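# Retract a sealant gun's rod with two arms

## Task

Slide the sealant gun's rod fully backward; it only moves back while the little thumb plate mounted on it, just behind the handle, is held pushed toward the gun's front. The gun must never enter or pass above the marked areas around either arm's base. At the end the gun must sit on the table, not on any other object, and the result must hold without the robot supporting it. Release the gun, move the arms away, and then declare the task complete.

## Robot and tools

Robot: two 6-joint arms, left_arm and right_arm, each ending in a parallel two-finger gripper. Occasionally a loose object may get a brief outside shove. Knocking anything off the table fails the task, and the arms must not collide with or press hard on each other.

Frame for readouts: one shared scene frame in metres. The origin sits on the table surface midway between the arms; +x points out across the table, +z points up, and left_arm is on the +y side. The names left and right refer to the arms, not to image sides. In gripper terms, the fingers extend along the gripper's +z axis and close along its y axis; the reported end-effector point lies between the finger pads, roughly 1 cm back from the tips. Reported hand positions can be somewhat wrong, more so at long reach.

Tool execute_actions, argument actions: a list holding zero or one entry. An empty list just reports the current state. A move entry is {"rows": [...], "steps": N}, with N from 1 to 15 (default 15); each control step lasts 1/30 s and uses one row, and if there are fewer rows than steps the final row repeats. A wait entry is {"steps": N} with N up to 300 and no rows; it sends nothing new and returns after N steps counted from the previous result, including time spent replying. Optional pictures (true/false) chooses whether camera images come back; by default they do. A rejected call sends nothing to the robot.

Each row is one flat list of 14 numbers covering both arms, always all 14 even if one arm is idle: left_arm waist, shoulder, elbow, wrist pitch, wrist yaw, wrist roll, grip; then the same seven for right_arm. The six joint values are absolute target angles in radians, in the same form as the Joint positions printout, not offsets. Stated joint ranges per arm: waist -2.618 to 3.054, shoulder 0.000 to 3.142, elbow 0.000 to 3.142, wrist pitch -1.571 to 1.571, wrist yaw -1.571 to 1.571, wrist roll -2.094 to 2.094. A call is rejected if a target exceeds a range end by over 0.036 and lies further out than the last reported angle. True ends may differ from stated ones by up to 0.036; a target beyond the true end is clipped there and a 'joint sent to its limit' line appears (possibly referring to an earlier, still-running action); absence of that line proves nothing. Friction may leave a joint up to about 0.031 rad short, so tiny changes may not move it. Per step, each joint's sent target stays within a fixed lead of its measured angle (waist 0.202, shoulder 0.258, elbow 0.238, wrist pitch 0.573, wrist yaw and roll 0.522 rad), and targets are scaled down so the hand never jumps more than 70 mm per step; distant goals therefore take several actions.

The grip value is absolute, from -1 (closed) to +1 (fully open). grip_measured reports the gripper motor on that scale; pads touch at about -0.94, and each millimetre of object width adds about 0.0208. Sending a value further below an object's width reading squeezes harder, up to roughly 50-62 N per pad (less on thin parts under about 5 mm). To keep a grip, keep sending the same closing value. Each gripper's reading has its own constant offset of up to about 0.02. The Joint positions block also lists opening in metres (0.093 open to 0.000 closed); with a flat rigid object gripped it sits up to about 12 mm below the object's width, more for soft, small or round items.

Between calls the arms keep driving toward the last row sent, until everything has nearly stopped or a step is HELD. HELD marks steps where some or all of your row was not sent. 'joint command not followed' means a clearance check altered or blocked joint targets on some steps; the rest of the row still ran. The simulation keeps running while you think.

Motor heat: holding loads warms motors. A MOTOR HOT warning appears from 75 °C; at 90 °C that arm halts for 10 seconds; at 100 °C that arm goes limp and falls until cooled. These show as OVER-TEMPERATURE FAULT lines. Avoid long static holds.

Tool zoom_image: camera (cam_high, cam_low, cam_left_wrist, cam_right_wrist) and region [x0, y0, x1, y1] in pixels of that camera's latest 504x504 image, top-left origin, at most 504 by 504; returns an enlarged view. Camera calibration lines give K, distortion and T_world_to_cam in the scene frame; wrist camera poses follow their arm's joint readings.

Tool finished_scene: argument scene, the current scene's number. It ends the scene irreversibly and reports success. Call it only after the rod is fully back, the gun rests on the table on its own, and both grippers have released and withdrawn. Replying without any tool call ends everything.

Avoid: dropping or slamming the gun, hard shoves, letting the gun near or over the base zones, leaving it on other objects, and arm-to-arm contact.

Each tool is called after "Call:" in YAML: its name, and indented under it one key for each argument.

## Session

Call:
execute_actions:
  actions: []

Scene clock: 0.00 s of 4150.00 s.
left_arm: end_effector_position=(+0.2839, +0.3327, +0.1031) grip_measured=+0.982 end_effector_quat_wxyz=(+0.101, +0.735, +0.660, -0.114) | right_arm: end_effector_position=(+0.0631, +0.2091, +0.3097) grip_measured=+0.981 end_effector_quat_wxyz=(-0.639, +0.761, -0.007, -0.112)
Joint positions: left_arm=[ 0.235  1.727  1.338 -1.319  0.275  2.034  0.092] | right_arm=[ 1.045  1.477  1.134  0.153 -0.574 -1.493  0.092]
Joint velocities: left_arm=[ 0.002  0.002 -0.002  0.022  0.007 -0.022 -0.   ] | right_arm=[-0.022 -0.007 -0.007  0.022  0.037 -0.007 -0.   ]
Motor temperatures (°C, as the motors report them): left_arm=[25 39 30 30 27 25] | right_arm=[25 30 36 34 28 25]
camera_calibration (this result's frames):
cam_left_wrist: T_world_to_cam=[[-0.992577, 0.120058, -0.0194026, 0.24438], [0.117482, 0.9878, 0.102217, -0.334484], [0.0314378, 0.099179, -0.994573, 0.140477], [0, 0, 0, 1]] pos_world=[0.277445, 0.287131, 0.178647]
cam_right_wrist: T_world_to_cam=[[0.144267, 0.153523, 0.977557, -0.346912], [0.949463, -0.299773, -0.0930424, 0.0652683], [0.278761, 0.941577, -0.189012, -0.0733486], [0, 0, 0, 1]] pos_world=[0.00852491, 0.141888, 0.331335]

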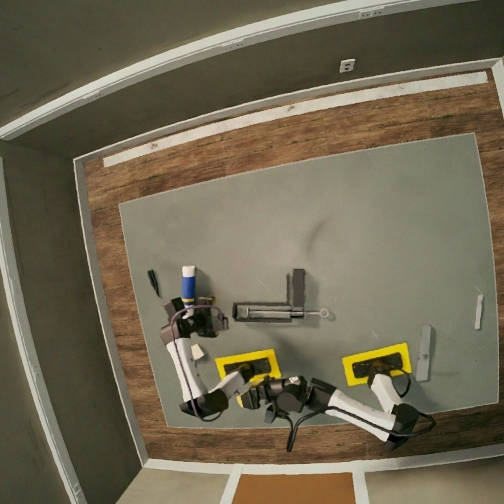

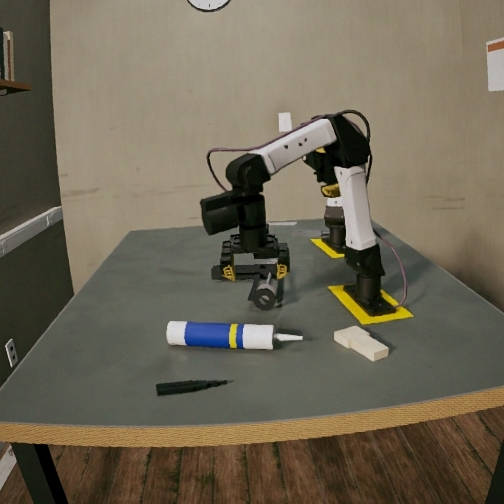

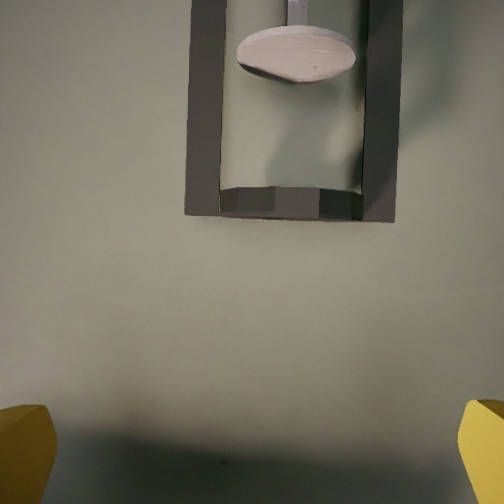

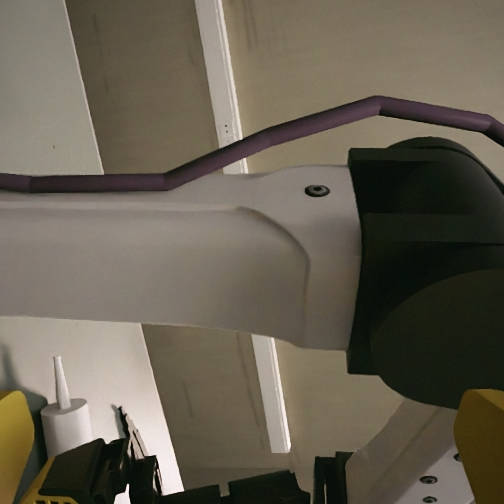

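Call:
zoom_image:
  camera: "cam_high"
  region: [210,240,370,400]

Region (210, 240, 370, 400) of cam_high's 504x504 image, scaled by 3.150, with more detail than that image has.

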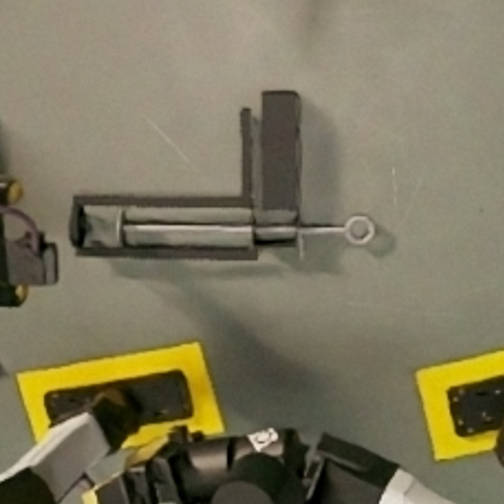

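Call:
execute_actions:
  actions:
    - {"rows":[[0.235,1.727,1.338,-1.319,0.275,2.034,1,0.39,1.40,1.0,-0.64,-0.35,0.5,1]]}
  pictures: false

Call:
execute_actions:
  actions:
    - {"rows":[[0.235,1.727,1.338,-1.319,0.275,2.034,1,0.39,1.44,0.894,-0.64,-0.35,2.08,1]]}
  pictures: false

Call:
execute_actions:
  actions:
    - {"steps":35}

Scene clock: 33.63 s of 4150.00 s.
left_arm: end_effector_position=(+0.2839, +0.3327, +0.1031) grip_measured=+0.982 end_effector_quat_wxyz=(+0.101, +0.735, +0.660, -0.114) | right_arm: end_effector_position=(+0.2448, +0.0163, +0.1661) grip_measured=+0.981 end_effector_quat_wxyz=(+0.347, -0.574, +0.720, +0.178)
Joint positions: left_arm=[ 0.235  1.727  1.338 -1.319  0.275  2.034  0.092] | right_arm=[ 0.47   1.422  1.041 -0.474 -0.397 -0.618  0.092]
Joint velocities: left_arm=[ 0.017 -0.007 -0.002  0.022  0.007 -0.007 -0.001] | right_arm=[-1.526 -0.056 -0.159 -1.018  0.359  2.835 -0.001]
Motor temperatures (°C, as the motors report them): left_arm=[25 42 32 29 27 25] | right_arm=[25 35 43 42 28 25]
Steps of this call (steps 1 to 90: nothing new was sent; then 30.13 s passed at rest; steps 91 to 105: all 15 steps of this action). Readings (joint positions):
91: left_arm=[0.235 1.727 1.338 -1.319 0.275 2.034] | right_arm=[1.036 1.472 1.133 0.126 -0.565 -1.457]
92: left_arm=[0.235 1.727 1.338 -1.319 0.275 2.034] | right_arm=[1.015 1.461 1.125 0.082 -0.552 -1.410]
94: left_arm=[0.235 1.727 1.338 -1.319 0.275 2.034] | right_arm=[0.952 1.442 1.109 -0.010 -0.521 -1.318]
98: left_arm=[0.235 1.727 1.338 -1.319 0.275 2.034] | right_arm=[0.811 1.429 1.084 -0.200 -0.469 -1.122]
105: the state above

Scene clock: 34.13 s of 4150.00 s.
left_arm: end_effector_position=(+0.2839, +0.3327, +0.1031) grip_measured=+0.982 end_effector_quat_wxyz=(+0.101, +0.735, +0.660, -0.114) | right_arm: end_effector_position=(+0.2168, -0.0421, +0.0941) grip_measured=+0.981 end_effector_quat_wxyz=(+0.056, +0.131, +0.953, +0.266)
Joint positions: left_arm=[ 0.235  1.727  1.338 -1.319  0.275  2.034  0.092] | right_arm=[ 0.385  1.431  0.91  -0.622 -0.357  0.845  0.092]
Joint velocities: left_arm=[-0.017 -0.007 -0.007  0.022 -0.007  0.037 -0.001] | right_arm=[-0.027 -0.007 -0.012 -0.051  0.007  2.791 -0.   ]
Motor temperatures (°C, as the motors report them): left_arm=[25 42 32 29 27 25] | right_arm=[25 35 43 42 28 25]
Steps of this call (steps 1 to 15: all 15 steps of this action). Readings (joint positions):
1: left_arm=[0.235 1.727 1.338 -1.319 0.275 2.034] | right_arm=[0.426 1.421 1.025 -0.489 -0.384 -0.533]
2: left_arm=[0.235 1.727 1.338 -1.319 0.275 2.034] | right_arm=[0.399 1.421 1.001 -0.498 -0.373 -0.444]
4: left_arm=[0.235 1.727 1.338 -1.319 0.275 2.034] | right_arm=[0.385 1.421 0.948 -0.540 -0.359 -0.246]
8: left_arm=[0.235 1.727 1.338 -1.319 0.275 2.034] | right_arm=[0.385 1.431 0.910 -0.613 -0.357 0.151]
15: the state above

Scene clock: 35.30 s of 4150.00 s.
left_arm: end_effector_position=(+0.2839, +0.3327, +0.1031) grip_measured=+0.982 end_effector_quat_wxyz=(+0.101, +0.735, +0.660, -0.114) | right_arm: end_effector_position=(+0.2162, -0.0424, +0.0938) grip_measured=+0.981 end_effector_quat_wxyz=(-0.107, +0.656, +0.705, +0.248)
Joint positions: left_arm=[ 0.235  1.727  1.338 -1.319  0.275  2.034  0.092] | right_arm=[ 0.385  1.431  0.91  -0.625 -0.357  2.071  0.092]
Joint velocities: left_arm=[-0.012  0.007  0.007 -0.007 -0.051  0.051 -0.   ] | right_arm=[-0.012 -0.002 -0.002 -0.022  0.007 -0.095 -0.001]
Motor temperatures (°C, as the motors report them): left_arm=[25 42 32 29 27 25] | right_arm=[25 34 43 41 28 25]
Steps of this call (steps 1 to 35: the robot went on to your last target). Readings (joint positions):
1: left_arm=[0.235 1.727 1.338 -1.319 0.275 2.034] | right_arm=[0.385 1.431 0.910 -0.622 -0.357 0.944]
2: left_arm=[0.235 1.727 1.338 -1.319 0.275 2.034] | right_arm=[0.385 1.431 0.910 -0.622 -0.357 1.043]
4: left_arm=[0.235 1.727 1.338 -1.319 0.275 2.034] | right_arm=[0.385 1.431 0.910 -0.623 -0.357 1.241]
8: left_arm=[0.235 1.727 1.338 -1.319 0.275 2.034] | right_arm=[0.385 1.431 0.910 -0.624 -0.357 1.637]
35: the state above
camera_calibration (this result's frames):
cam_left_wrist: T_world_to_cam=[[-0.992577, 0.120058, -0.0194026, 0.24438], [0.117482, 0.9878, 0.102217, -0.334484], [0.0314378, 0.099179, -0.994573, 0.140477], [0, 0, 0, 1]] pos_world=[0.277445, 0.287131, 0.178647]
cam_right_wrist: T_world_to_cam=[[-0.980654, -0.0421688, -0.191153, 0.225217], [-0.180296, 0.574861, 0.79814, 0.022165], [0.0762299, 0.817163, -0.571343, 0.154323], [0, 0, 0, 1]] pos_world=[0.213092, -0.129352, 0.113532]

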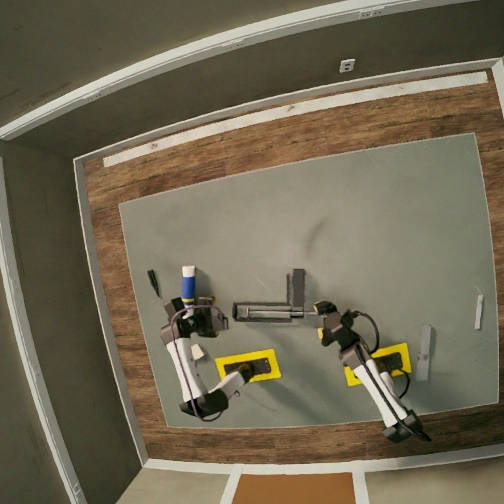

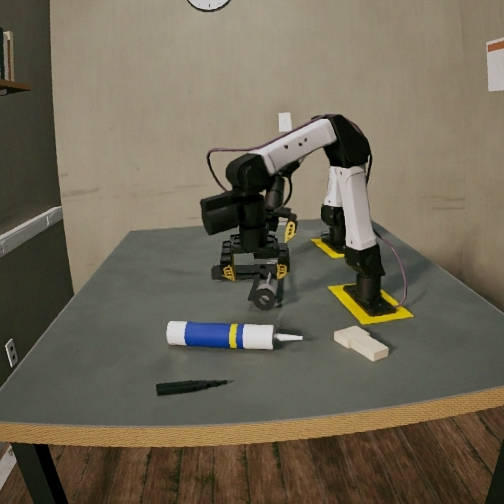

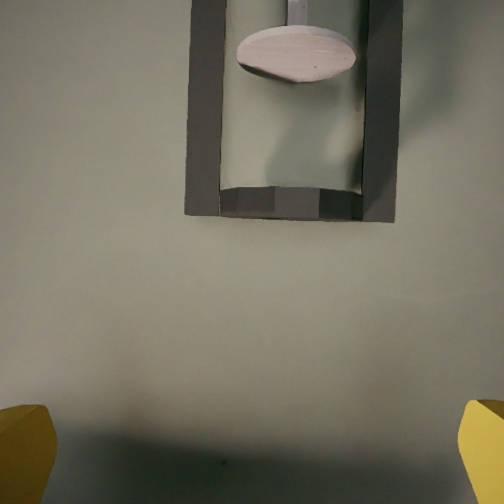

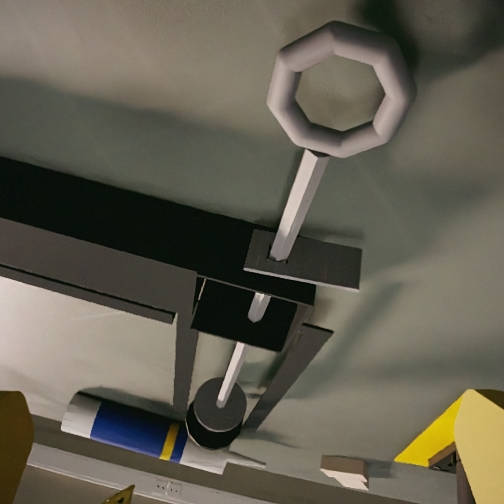

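Call:
execute_actions:
  actions:
    - {"rows":[[0.235,1.727,1.338,-1.319,0.275,2.034,1,0.32,1.42,0.84,-0.6,-0.35,2.08,1],[0.235,1.727,1.338,-1.319,0.275,2.034,1,0.32,1.42,0.84,-0.6,-0.35,2.08,1],[0.235,1.727,1.338,-1.319,0.275,2.034,1,0.32,1.42,0.84,-0.6,-0.35,2.08,1],[0.235,1.727,1.338,-1.319,0.275,2.034,1,0.33,1.45,0.8,-0.54,-0.35,2.08,1],[0.235,1.727,1.338,-1.319,0.275,2.034,1,0.33,1.48,0.76,-0.48,-0.35,2.08,1],[0.235,1.727,1.338,-1.319,0.275,2.034,1,0.33,1.51,0.72,-0.42,-0.35,2.08,1],[0.235,1.727,1.338,-1.319,0.275,2.034,1,0.33,1.54,0.68,-0.36,-0.35,2.08,1]]}

Scene clock: 47.90 s of 4150.00 s.
left_arm: end_effector_position=(+0.2839, +0.3327, +0.1031) grip_measured=+0.982 end_effector_quat_wxyz=(+0.101, +0.735, +0.660, -0.114) | right_arm: end_effector_position=(+0.2013, -0.0689, +0.0138) grip_measured=+0.981 end_effector_quat_wxyz=(-0.116, +0.689, +0.685, +0.205)
Joint positions: left_arm=[ 0.235  1.727  1.338 -1.319  0.275  2.034  0.092] | right_arm=[ 0.331  1.538  0.692 -0.399 -0.354  2.074  0.092]
Joint velocities: left_arm=[ 0.002  0.007  0.012 -0.051  0.007  0.007  0.001] | right_arm=[-0.012  0.002  0.012  0.344  0.007 -0.007 -0.   ]
Motor temperatures (°C, as the motors report them): left_arm=[25 42 33 29 27 25] | right_arm=[25 34 42 38 28 25]
Steps of this call (steps 1 to 15: the robot went on to your last target; steps 16 to 90: nothing new was sent; then 9.10 s passed at rest; steps 91 to 105: all 15 steps of this action). Readings (joint positions):
91: left_arm=[0.235 1.727 1.338 -1.319 0.275 2.034] | right_arm=[0.378 1.431 0.904 -0.618 -0.360 2.072]
92: left_arm=[0.235 1.727 1.338 -1.319 0.275 2.034] | right_arm=[0.362 1.428 0.894 -0.610 -0.361 2.072]
94: left_arm=[0.235 1.727 1.338 -1.319 0.275 2.034] | right_arm=[0.335 1.428 0.870 -0.596 -0.356 2.072]
98: left_arm=[0.235 1.727 1.338 -1.319 0.275 2.034] | right_arm=[0.331 1.484 0.758 -0.464 -0.355 2.073]
105: the state above
camera_calibration (this result's frames):
cam_left_wrist: T_world_to_cam=[[-0.992577, 0.120058, -0.0194026, 0.24438], [0.117482, 0.9878, 0.102217, -0.334484], [0.0314378, 0.099179, -0.994573, 0.140477], [0, 0, 0, 1]] pos_world=[0.277445, 0.287131, 0.178647]
cam_right_wrist: T_world_to_cam=[[-0.994792, 0.00806498, -0.101603, 0.199248], [-0.0748205, 0.61914, 0.781708, 0.0806023], [0.0692112, 0.785239, -0.615312, 0.1312], [0, 0, 0, 1]] pos_world=[0.195161, -0.154535, 0.0379661]

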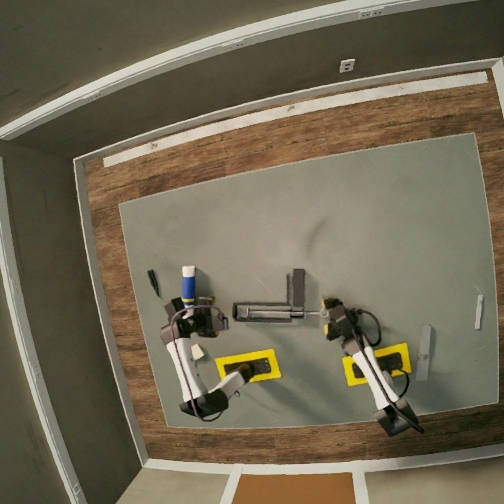

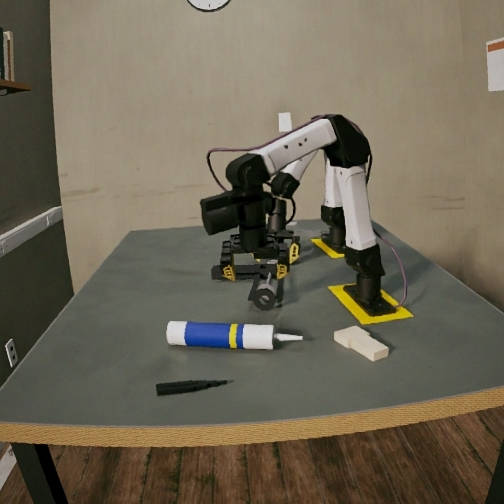

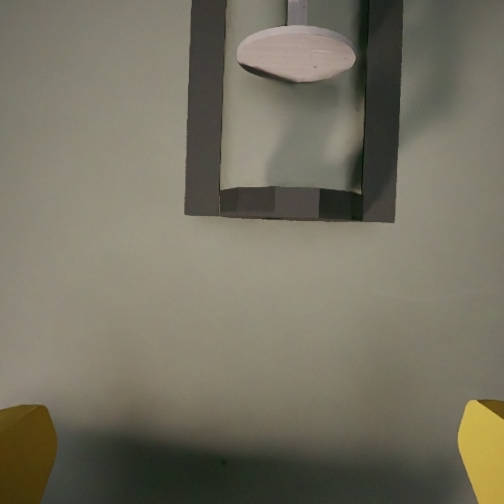

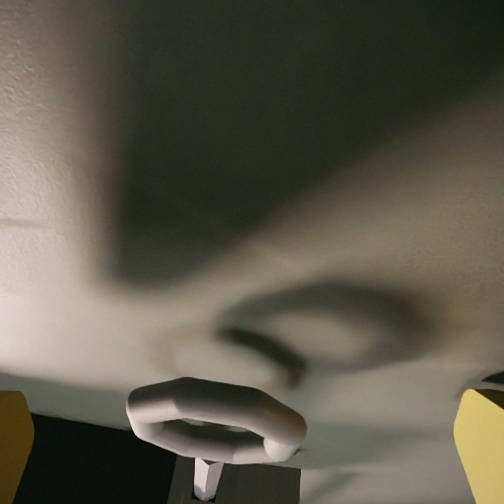

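Call:
execute_actions:
  actions:
    - {"rows":[[0.235,1.727,1.338,-1.319,0.275,2.034,1,0.33,1.54,0.69,-0.38,-0.35,2.08,-0.7]]}
  pictures: false

Call:
execute_actions:
  actions:
    - {"rows":[[-0.4,1.5,1.3,-1.1,0.1,0.5,0.55,0.33,1.54,0.69,-0.38,-0.35,2.08,-0.7]]}

Scene clock: 52.73 s of 4150.00 s.
left_arm: end_effector_position=(+0.2839, +0.3327, +0.1031) grip_measured=+0.982 end_effector_quat_wxyz=(+0.101, +0.735, +0.660, -0.114) | right_arm: end_effector_position=(+0.2082, -0.0658, +0.0164) grip_measured=-0.404 end_effector_quat_wxyz=(-0.110, +0.684, +0.686, +0.221)
Joint positions: left_arm=[ 0.235  1.727  1.338 -1.319  0.275  2.034  0.092] | right_arm=[ 0.331  1.538  0.692 -0.365 -0.353  2.072  0.026]
Joint velocities: left_arm=[ 0.007 -0.002 -0.012  0.022  0.081 -0.051  0.   ] | right_arm=[-0.007 -0.012  0.022 -0.037 -0.051 -0.037  0.   ]
Motor temperatures (°C, as the motors report them): left_arm=[25 42 33 29 27 25] | right_arm=[25 34 42 38 28 25]
Steps of this call (steps 1 to 30: the robot went on to your last target; steps 31 to 90: nothing new was sent; then 1.33 s passed at rest; steps 91 to 105: all 15 steps of this action). Readings (joint positions):
91: left_arm=[0.235 1.727 1.338 -1.319 0.275 2.034] | right_arm=[0.331 1.538 0.692 -0.364 -0.354 2.074]
92: left_arm=[0.235 1.727 1.338 -1.319 0.275 2.034] | right_arm=[0.331 1.538 0.692 -0.364 -0.354 2.074]
94: left_arm=[0.235 1.727 1.338 -1.319 0.275 2.034] | right_arm=[0.331 1.538 0.692 -0.364 -0.354 2.074]
98: left_arm=[0.235 1.727 1.338 -1.319 0.275 2.034] | right_arm=[0.331 1.538 0.692 -0.365 -0.353 2.072]
105: the state above

Scene clock: 53.23 s of 4150.00 s.
left_arm: end_effector_position=(+0.3000, +0.1692, +0.1557) grip_measured=+0.553 end_effector_quat_wxyz=(+0.139, +0.483, +0.864, -0.033) | right_arm: end_effector_position=(+0.2082, -0.0658, +0.0164) grip_measured=-0.404 end_effector_quat_wxyz=(-0.110, +0.684, +0.686, +0.221)
Joint positions: left_arm=[-0.411  1.495  1.302 -1.116  0.119  0.695  0.072] | right_arm=[ 0.331  1.538  0.692 -0.365 -0.353  2.072  0.026]
Joint velocities: left_arm=[-0.007 -0.007  0.007  0.051 -0.11  -1.37  -0.001] | right_arm=[-0.002 -0.002  0.007  0.037  0.037 -0.022 -0.   ]
Motor temperatures (°C, as the motors report them): left_arm=[25 42 33 29 27 25] | right_arm=[25 34 42 38 28 25]
Steps of this call (steps 1 to 15: all 15 steps of this action). Readings (joint positions):
1: left_arm=[0.213 1.701 1.325 -1.286 0.240 1.954] | right_arm=[0.331 1.538 0.692 -0.365 -0.353 2.072]
2: left_arm=[0.164 1.656 1.306 -1.243 0.199 1.854] | right_arm=[0.331 1.538 0.692 -0.365 -0.353 2.072]
4: left_arm=[0.022 1.560 1.302 -1.190 0.159 1.656] | right_arm=[0.331 1.538 0.692 -0.365 -0.353 2.072]
8: left_arm=[-0.279 1.491 1.302 -1.129 0.131 1.260] | right_arm=[0.331 1.538 0.692 -0.365 -0.353 2.072]
15: the state above
camera_calibration (this result's frames):
cam_left_wrist: T_world_to_cam=[[-0.84893, -0.519217, -0.0986505, 0.3584], [-0.528311, 0.838774, 0.131704, 0.0340582], [0.0143625, 0.163926, -0.986368, 0.201355], [0, 0, 0, 1]] pos_world=[0.319358, 0.124513, 0.229481]
cam_right_wrist: T_world_to_cam=[[-0.990994, 0.00834597, -0.133646, 0.206093], [-0.10102, 0.608532, 0.787073, 0.0818623], [0.0878967, 0.793485, -0.602209, 0.126382], [0, 0, 0, 1]] pos_world=[0.201398, -0.151818, 0.03922]

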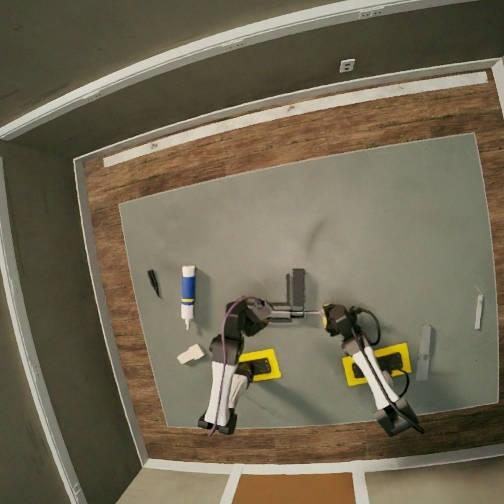

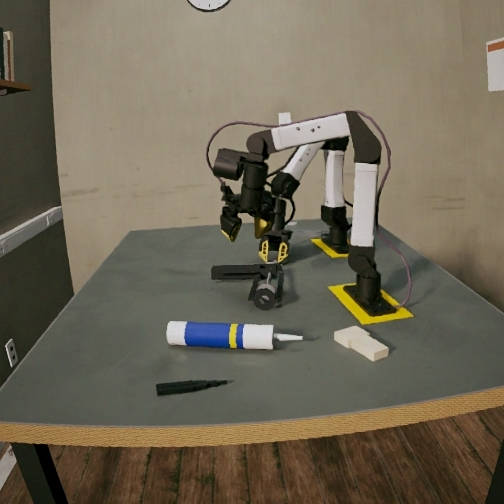

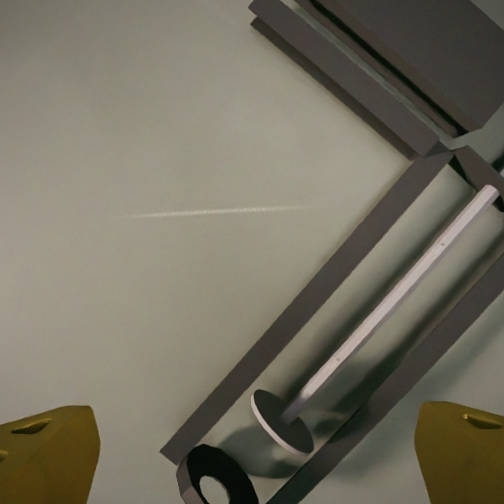

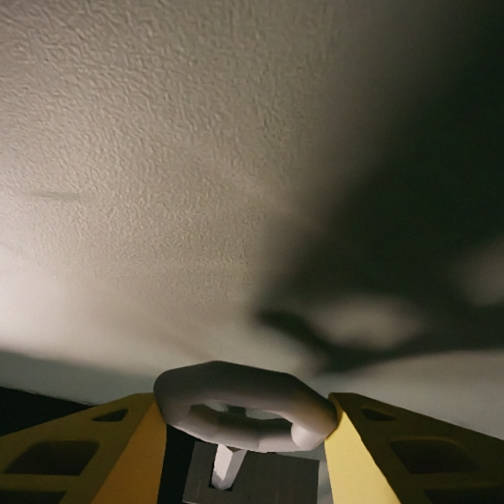

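Call:
execute_actions:
  actions:
    - {"rows":[[-1.02,1.665,1.215,-1.05,0.0,-1.10,0.55,0.33,1.54,0.69,-0.38,-0.35,2.08,-0.7]],"steps":15}
  pictures: false

Call:
execute_actions:
  actions:
    - {"steps":30}

Scene clock: 75.20 s of 4150.00 s.
left_arm: end_effector_position=(+0.1883, +0.0332, +0.0791) grip_measured=+0.553 end_effector_quat_wxyz=(+0.012, +0.047, +0.998, -0.028) | right_arm: end_effector_position=(+0.2082, -0.0658, +0.0164) grip_measured=-0.404 end_effector_quat_wxyz=(-0.110, +0.684, +0.686, +0.221)
Joint positions: left_arm=[-1.035  1.682  1.223 -1.053  0.017 -0.839  0.072] | right_arm=[ 0.331  1.538  0.692 -0.365 -0.353  2.072  0.026]
Joint velocities: left_arm=[ 0.12   0.002  0.002  0.037 -0.081 -1.707 -0.001] | right_arm=[ 0.017 -0.002 -0.012  0.051  0.022  0.037  0.   ]
Motor temperatures (°C, as the motors report them): left_arm=[25 41 34 30 27 25] | right_arm=[25 35 42 36 28 25]
Steps of this call (steps 1 to 30: the robot went on to your last target; steps 31 to 90: nothing new was sent; then 18.47 s passed at rest; steps 91 to 105: all 15 steps of this action). Readings (joint positions):
91: left_arm=[-0.429 1.507 1.299 -1.111 0.087 0.445] | right_arm=[0.331 1.538 0.692 -0.365 -0.353 2.072]
92: left_arm=[-0.470 1.530 1.295 -1.100 0.066 0.363] | right_arm=[0.331 1.538 0.692 -0.365 -0.353 2.072]
94: left_arm=[-0.585 1.599 1.273 -1.074 0.042 0.186] | right_arm=[0.331 1.538 0.692 -0.365 -0.353 2.072]
98: left_arm=[-0.864 1.687 1.225 -1.056 0.018 -0.210] | right_arm=[0.331 1.538 0.692 -0.365 -0.353 2.072]
105: the state above

Scene clock: 76.20 s of 4150.00 s.
left_arm: end_effector_position=(+0.1915, +0.0356, +0.0791) grip_measured=+0.553 end_effector_quat_wxyz=(+0.013, -0.082, +0.996, -0.026) | right_arm: end_effector_position=(+0.2082, -0.0658, +0.0164) grip_measured=-0.404 end_effector_quat_wxyz=(-0.110, +0.684, +0.686, +0.221)
Joint positions: left_arm=[-1.029  1.682  1.223 -1.053  0.006 -1.09   0.072] | right_arm=[ 0.331  1.538  0.692 -0.365 -0.353  2.072  0.026]
Joint velocities: left_arm=[-0.017 -0.017 -0.007 -0.051 -0.037 -0.081 -0.001] | right_arm=[ 0.007 -0.012 -0.012 -0.095  0.022  0.037 -0.   ]
Motor temperatures (°C, as the motors report them): left_arm=[25 41 34 30 27 25] | right_arm=[25 35 42 36 28 25]
Steps of this call (steps 1 to 30: the robot went on to your last target). Readings (joint positions):
1: left_arm=[-1.032 1.682 1.223 -1.053 0.015 -0.891] | right_arm=[0.331 1.538 0.692 -0.365 -0.353 2.072]
2: left_arm=[-1.030 1.682 1.223 -1.053 0.012 -0.931] | right_arm=[0.331 1.538 0.692 -0.365 -0.353 2.072]
4: left_arm=[-1.029 1.682 1.223 -1.053 0.009 -0.989] | right_arm=[0.331 1.538 0.692 -0.365 -0.353 2.072]
8: left_arm=[-1.029 1.682 1.223 -1.053 0.007 -1.050] | right_arm=[0.331 1.538 0.692 -0.365 -0.353 2.072]
30: the state above
All arms were judged still, so your last target was given up. Only a new action makes them travel on or press farther. Fingers that are still opening or closing keep moving.
camera_calibration (this result's frames):
cam_left_wrist: T_world_to_cam=[[0.144134, -0.988849, 0.0374447, 0.00513799], [-0.91878, -0.119676, 0.376193, 0.188472], [-0.367517, -0.0886258, -0.925785, 0.226575], [0, 0, 0, 1]] pos_world=[0.255694, 0.0477166, 0.138665]
cam_right_wrist: T_world_to_cam=[[-0.990994, 0.00834597, -0.133646, 0.206093], [-0.10102, 0.608532, 0.787073, 0.0818623], [0.0878967, 0.793485, -0.602209, 0.126382], [0, 0, 0, 1]] pos_world=[0.201398, -0.151818, 0.03922]

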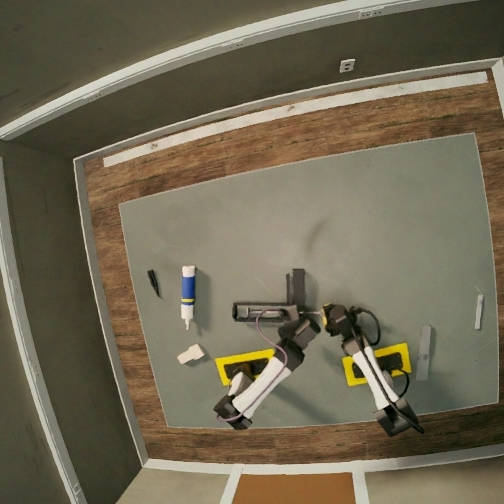

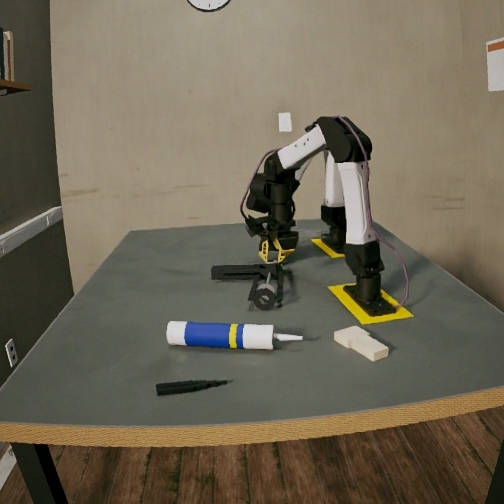

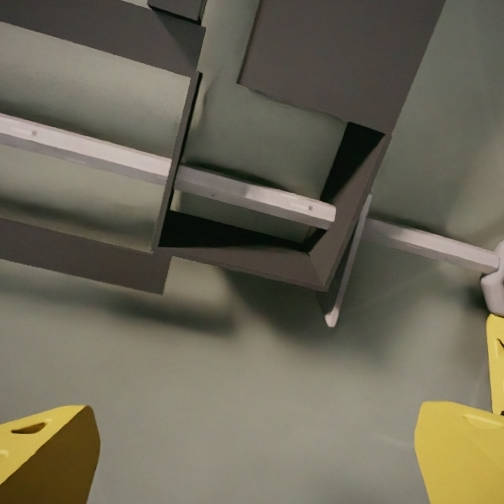

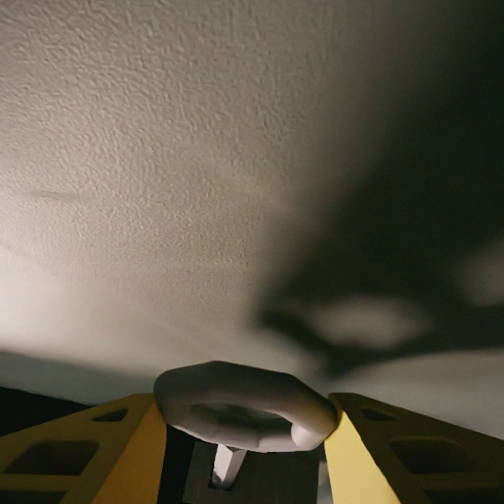

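Call:
execute_actions:
  actions:
    - {"rows":[[-1.06,1.70,1.14,-0.94,0.0,-1.12,0.55,0.33,1.54,0.69,-0.38,-0.35,2.08,-0.7],[-1.06,1.72,1.12,-0.91,0.0,-1.12,0.55,0.33,1.54,0.69,-0.38,-0.35,2.08,-0.7],[-1.06,1.74,1.10,-0.88,0.0,-1.12,0.55,0.33,1.54,0.69,-0.38,-0.35,2.08,-0.7]],"steps":15}

Scene clock: 85.10 s of 4150.00 s.
left_arm: end_effector_position=(+0.1849, +0.0336, +0.0346) grip_measured=+0.553 end_effector_quat_wxyz=(+0.008, -0.080, +0.997, -0.017) | right_arm: end_effector_position=(+0.2082, -0.0658, +0.0164) grip_measured=-0.404 end_effector_quat_wxyz=(-0.110, +0.684, +0.686, +0.221)
Joint positions: left_arm=[-1.051  1.744  1.11  -0.9    0.004 -1.11   0.072] | right_arm=[ 0.331  1.538  0.692 -0.365 -0.353  2.072  0.026]
Joint velocities: left_arm=[-0.022  0.017  0.012  0.081 -0.022 -0.051  0.   ] | right_arm=[ 0.002  0.002 -0.017  0.051 -0.007  0.051 -0.001]
Motor temperatures (°C, as the motors report them): left_arm=[25 42 34 30 27 25] | right_arm=[25 35 42 35 28 25]
Steps of this call (steps 1 to 90: nothing new was sent; then 5.40 s passed at rest; steps 91 to 105: all 15 steps of this action). Readings (joint positions):
91: left_arm=[-1.031 1.682 1.212 -1.037 0.005 -1.094] | right_arm=[0.331 1.538 0.692 -0.365 -0.353 2.072]
92: left_arm=[-1.035 1.683 1.194 -1.011 0.004 -1.097] | right_arm=[0.331 1.538 0.692 -0.365 -0.353 2.072]
94: left_arm=[-1.046 1.702 1.151 -0.965 0.004 -1.102] | right_arm=[0.331 1.538 0.692 -0.365 -0.353 2.072]
98: left_arm=[-1.051 1.743 1.111 -0.930 0.004 -1.107] | right_arm=[0.331 1.538 0.692 -0.365 -0.353 2.072]
105: the state above
camera_calibration (this result's frames):
cam_left_wrist: T_world_to_cam=[[0.141523, -0.989774, 0.0178731, 0.0069855], [-0.914733, -0.123848, 0.384611, 0.198042], [-0.378464, -0.0707803, -0.922906, 0.184187], [0, 0, 0, 1]] pos_world=[0.249875, 0.044478, 0.0936936]
cam_right_wrist: T_world_to_cam=[[-0.990994, 0.00834597, -0.133646, 0.206093], [-0.10102, 0.608532, 0.787073, 0.0818623], [0.0878967, 0.793485, -0.602209, 0.126382], [0, 0, 0, 1]] pos_world=[0.201398, -0.151818, 0.03922]

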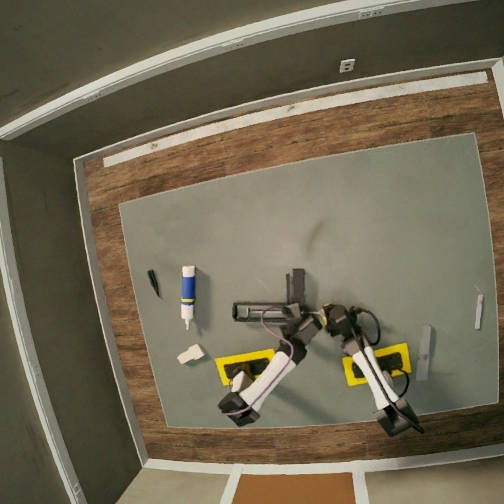

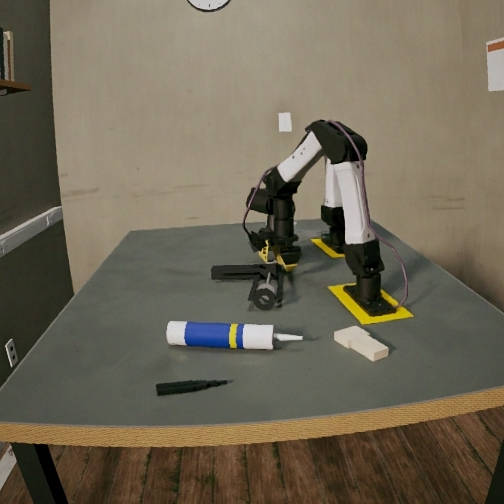

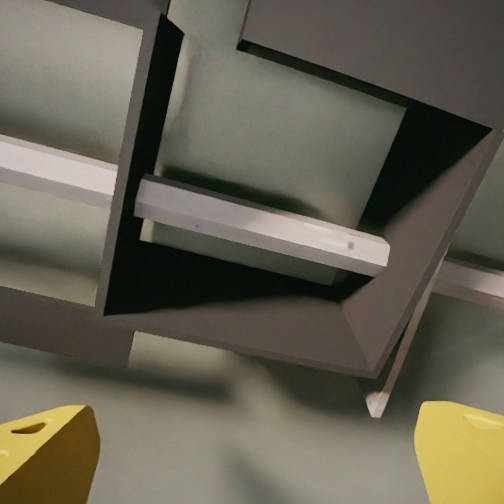

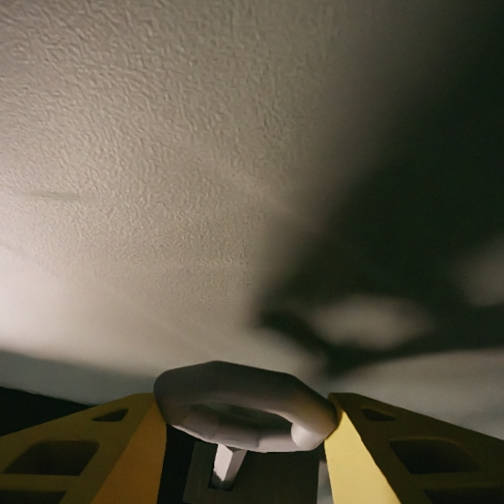

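Call:
execute_actions:
  actions:
    - {"rows":[[-1.01,1.76,1.11,-0.89,0.0,-1.10,0.55,0.33,1.54,0.69,-0.38,-0.35,2.08,-0.7],[-1.01,1.76,1.11,-0.89,0.0,-1.10,0.55,0.33,1.54,0.69,-0.38,-0.35,2.08,-0.7],[-1.01,1.76,1.11,-0.89,0.0,-1.10,0.55,0.33,1.54,0.69,-0.38,-0.35,2.08,-0.7],[-1.01,1.76,1.11,-0.89,0.0,-1.10,0.55,0.33,1.54,0.69,-0.38,-0.35,2.08,-0.7],[-1.01,1.81,1.11,-0.84,0.0,-1.10,0.55,0.33,1.54,0.69,-0.38,-0.35,2.08,-0.7]],"steps":15}

Scene clock: 96.13 s of 4150.00 s.
left_arm: end_effector_position=(+0.1925, +0.0388, +0.0184) grip_measured=+0.552 end_effector_quat_wxyz=(-0.004, -0.098, +0.995, -0.003) | right_arm: end_effector_position=(+0.2092, -0.0661, +0.0164) grip_measured=-0.404 end_effector_quat_wxyz=(-0.107, +0.684, +0.687, +0.222)
Joint positions: left_arm=[-1.017  1.801  1.111 -0.879  0.011 -1.11   0.072] | right_arm=[ 0.331  1.538  0.692 -0.361 -0.348  2.071  0.026]
Joint velocities: left_arm=[ 0.002 -0.012  0.007  0.037 -0.022  0.007  0.   ] | right_arm=[ 0.002 -0.007  0.007  0.051  0.007  0.066 -0.   ]
Motor temperatures (°C, as the motors report them): left_arm=[25 43 33 30 27 25] | right_arm=[25 35 42 35 28 25]
Steps of this call (steps 1 to 15: the robot went on to your last target; steps 16 to 90: nothing new was sent; then 7.53 s passed at rest; steps 91 to 105: all 15 steps of this action). Readings (joint positions):
91: left_arm=[-1.048 1.744 1.110 -0.893 0.005 -1.110] | right_arm=[0.331 1.538 0.692 -0.365 -0.353 2.072]
92: left_arm=[-1.042 1.744 1.110 -0.893 0.005 -1.110] | right_arm=[0.331 1.538 0.692 -0.365 -0.353 2.072]
94: left_arm=[-1.026 1.744 1.110 -0.893 0.004 -1.110] | right_arm=[0.331 1.538 0.692 -0.365 -0.353 2.072]
98: left_arm=[-1.017 1.780 1.111 -0.880 0.008 -1.110] | right_arm=[0.331 1.538 0.692 -0.363 -0.351 2.071]
105: the state above
camera_calibration (this result's frames):
cam_left_wrist: T_world_to_cam=[[0.175386, -0.984445, -0.0104239, 0.00511295], [-0.899258, -0.164501, 0.405307, 0.210084], [-0.400717, -0.0617113, -0.914121, 0.176188], [0, 0, 0, 1]] pos_world=[0.258624, 0.0504652, 0.0759621]
cam_right_wrist: T_world_to_cam=[[-0.990267, 0.00893934, -0.138893, 0.207132], [-0.104588, 0.610619, 0.784987, 0.0830437], [0.0918279, 0.791874, -0.603741, 0.125641], [0, 0, 0, 1]] pos_world=[0.202264, -0.152051, 0.0394353]

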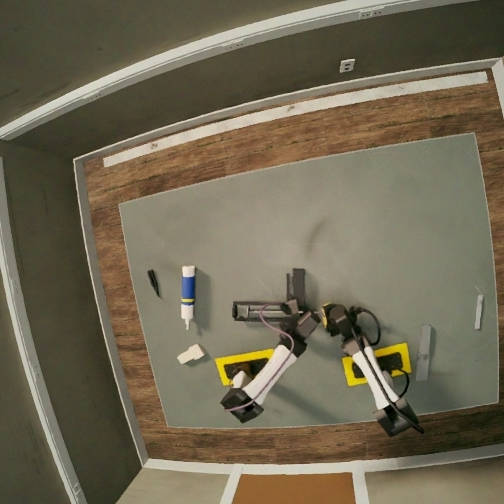

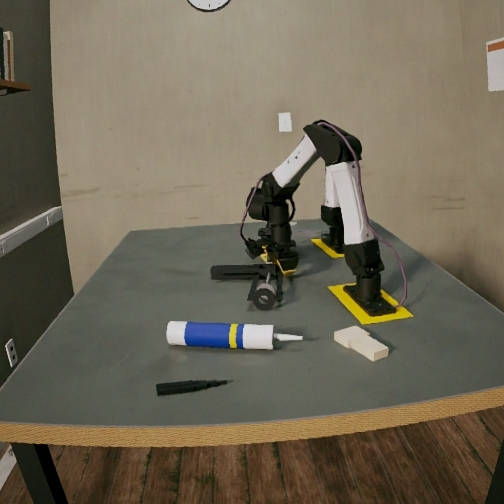

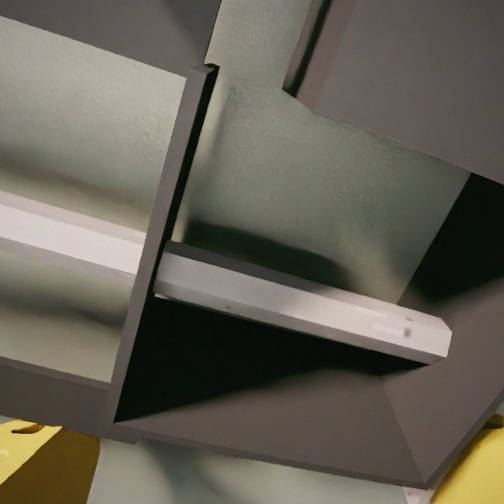

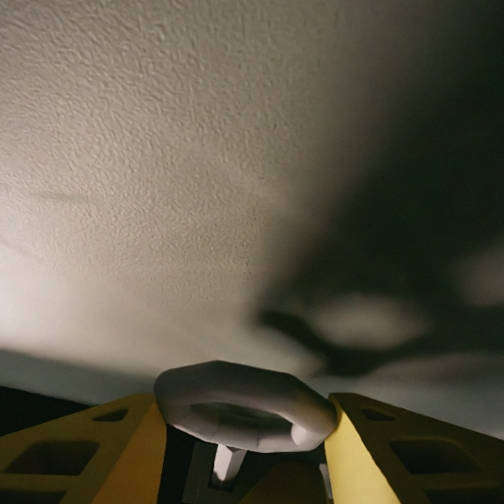

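Call:
execute_actions:
  actions:
    - {"rows":[[-0.97,1.79,1.08,-0.84,0.0,-1.08,0.55,0.33,1.54,0.69,-0.38,-0.35,2.08,-0.7],[-0.93,1.77,1.05,-0.84,0.0,-1.06,0.55,0.33,1.54,0.69,-0.38,-0.35,2.08,-0.7],[-0.93,1.77,1.05,-0.84,0.0,-1.06,0.55,0.33,1.54,0.69,-0.38,-0.35,2.08,-0.7],[-0.93,1.77,1.05,-0.84,0.0,-1.06,0.55,0.33,1.54,0.69,-0.38,-0.35,2.08,-0.7],[-0.93,1.77,1.05,-0.84,0.0,-1.06,0.55,0.29,1.52,0.66,-0.37,-0.35,2.04,-0.7],[-0.93,1.77,1.05,-0.84,0.0,-1.06,0.55,0.25,1.50,0.63,-0.36,-0.35,2.0,-0.7],[-0.93,1.77,1.05,-0.84,0.0,-1.06,0.55,0.22,1.48,0.60,-0.35,-0.35,1.97,-0.7],[-0.93,1.77,1.05,-0.84,0.0,-1.06,0.55,0.19,1.465,0.58,-0.345,-0.35,1.94,-0.7]],"steps":15}

Scene clock: 110.57 s of 4150.00 s.
left_arm: end_effector_position=(+0.2087, +0.0480, +0.0180) grip_measured=+0.552 end_effector_quat_wxyz=(-0.003, -0.112, +0.993, -0.028) | right_arm: end_effector_position=(+0.2123, -0.1073, +0.0109) grip_measured=-0.698 end_effector_quat_wxyz=(-0.081, +0.694, +0.676, +0.235)
Joint positions: left_arm=[-0.944  1.778  1.078 -0.829  0.037 -1.066  0.072] | right_arm=[ 0.193  1.475  0.605 -0.338 -0.354  1.964  0.012]
Joint velocities: left_arm=[ 0.007 -0.017  0.007  0.081  0.037 -0.037 -0.   ] | right_arm=[ 0.017 -0.002 -0.007 -0.081 -0.022 -0.168  0.001]
Motor temperatures (°C, as the motors report them): left_arm=[25 43 33 30 27 25] | right_arm=[25 35 42 35 28 25]
Steps of this call (steps 1 to 15: the robot went on to your last target; steps 16 to 90: nothing new was sent; then 10.93 s passed at rest; steps 91 to 105: all 15 steps of this action). Readings (joint positions):
91: left_arm=[-1.014 1.801 1.109 -0.878 0.013 -1.108] | right_arm=[0.331 1.538 0.692 -0.361 -0.348 2.071]
92: left_arm=[-1.003 1.797 1.102 -0.873 0.025 -1.102] | right_arm=[0.331 1.538 0.692 -0.361 -0.348 2.071]
94: left_arm=[-0.978 1.785 1.088 -0.857 0.055 -1.086] | right_arm=[0.331 1.538 0.692 -0.349 -0.354 2.074]
98: left_arm=[-0.952 1.778 1.084 -0.831 0.050 -1.074] | right_arm=[0.263 1.501 0.656 -0.324 -0.372 2.023]
105: the state above
camera_calibration (this result's frames):
cam_left_wrist: T_world_to_cam=[[0.203563, -0.978314, 0.0382644, 0.00434486], [-0.897479, -0.170839, 0.406628, 0.226224], [-0.391272, -0.117116, -0.912792, 0.183609], [0, 0, 0, 1]] pos_world=[0.273987, 0.064402, 0.0754417]
cam_right_wrist: T_world_to_cam=[[-0.98163, 0.0483158, -0.184575, 0.212672], [-0.114066, 0.626868, 0.770731, 0.116742], [0.152943, 0.777626, -0.609841, 0.140194], [0, 0, 0, 1]] pos_world=[0.200639, -0.192476, 0.0347736]

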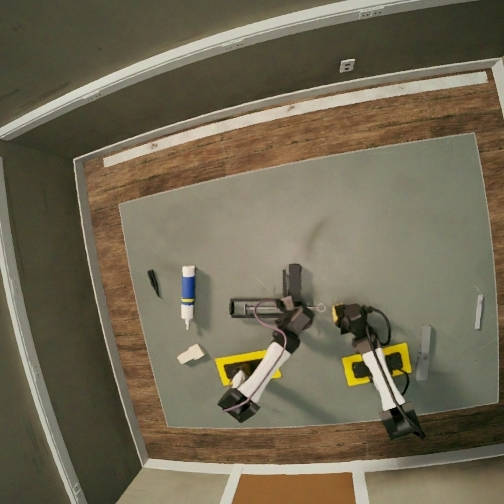

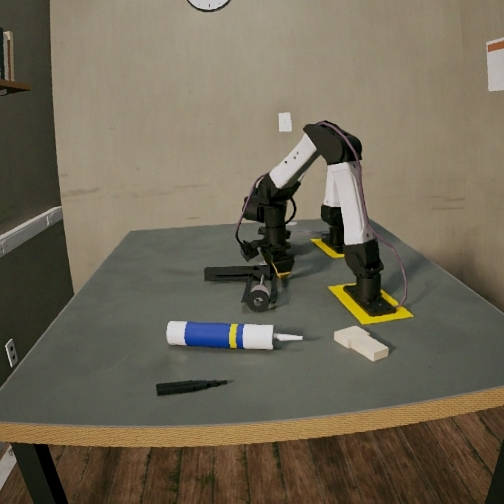

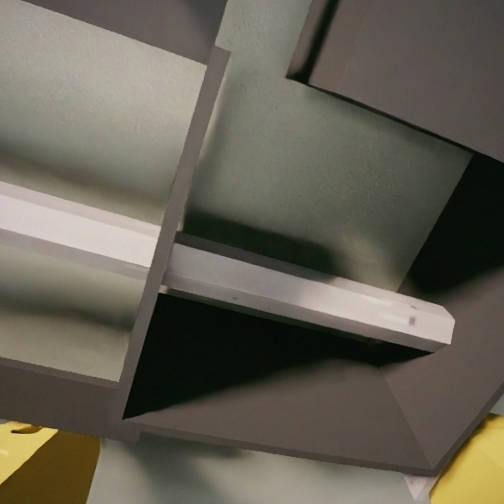

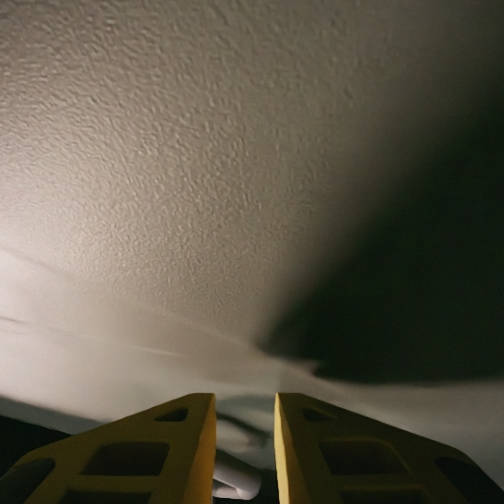

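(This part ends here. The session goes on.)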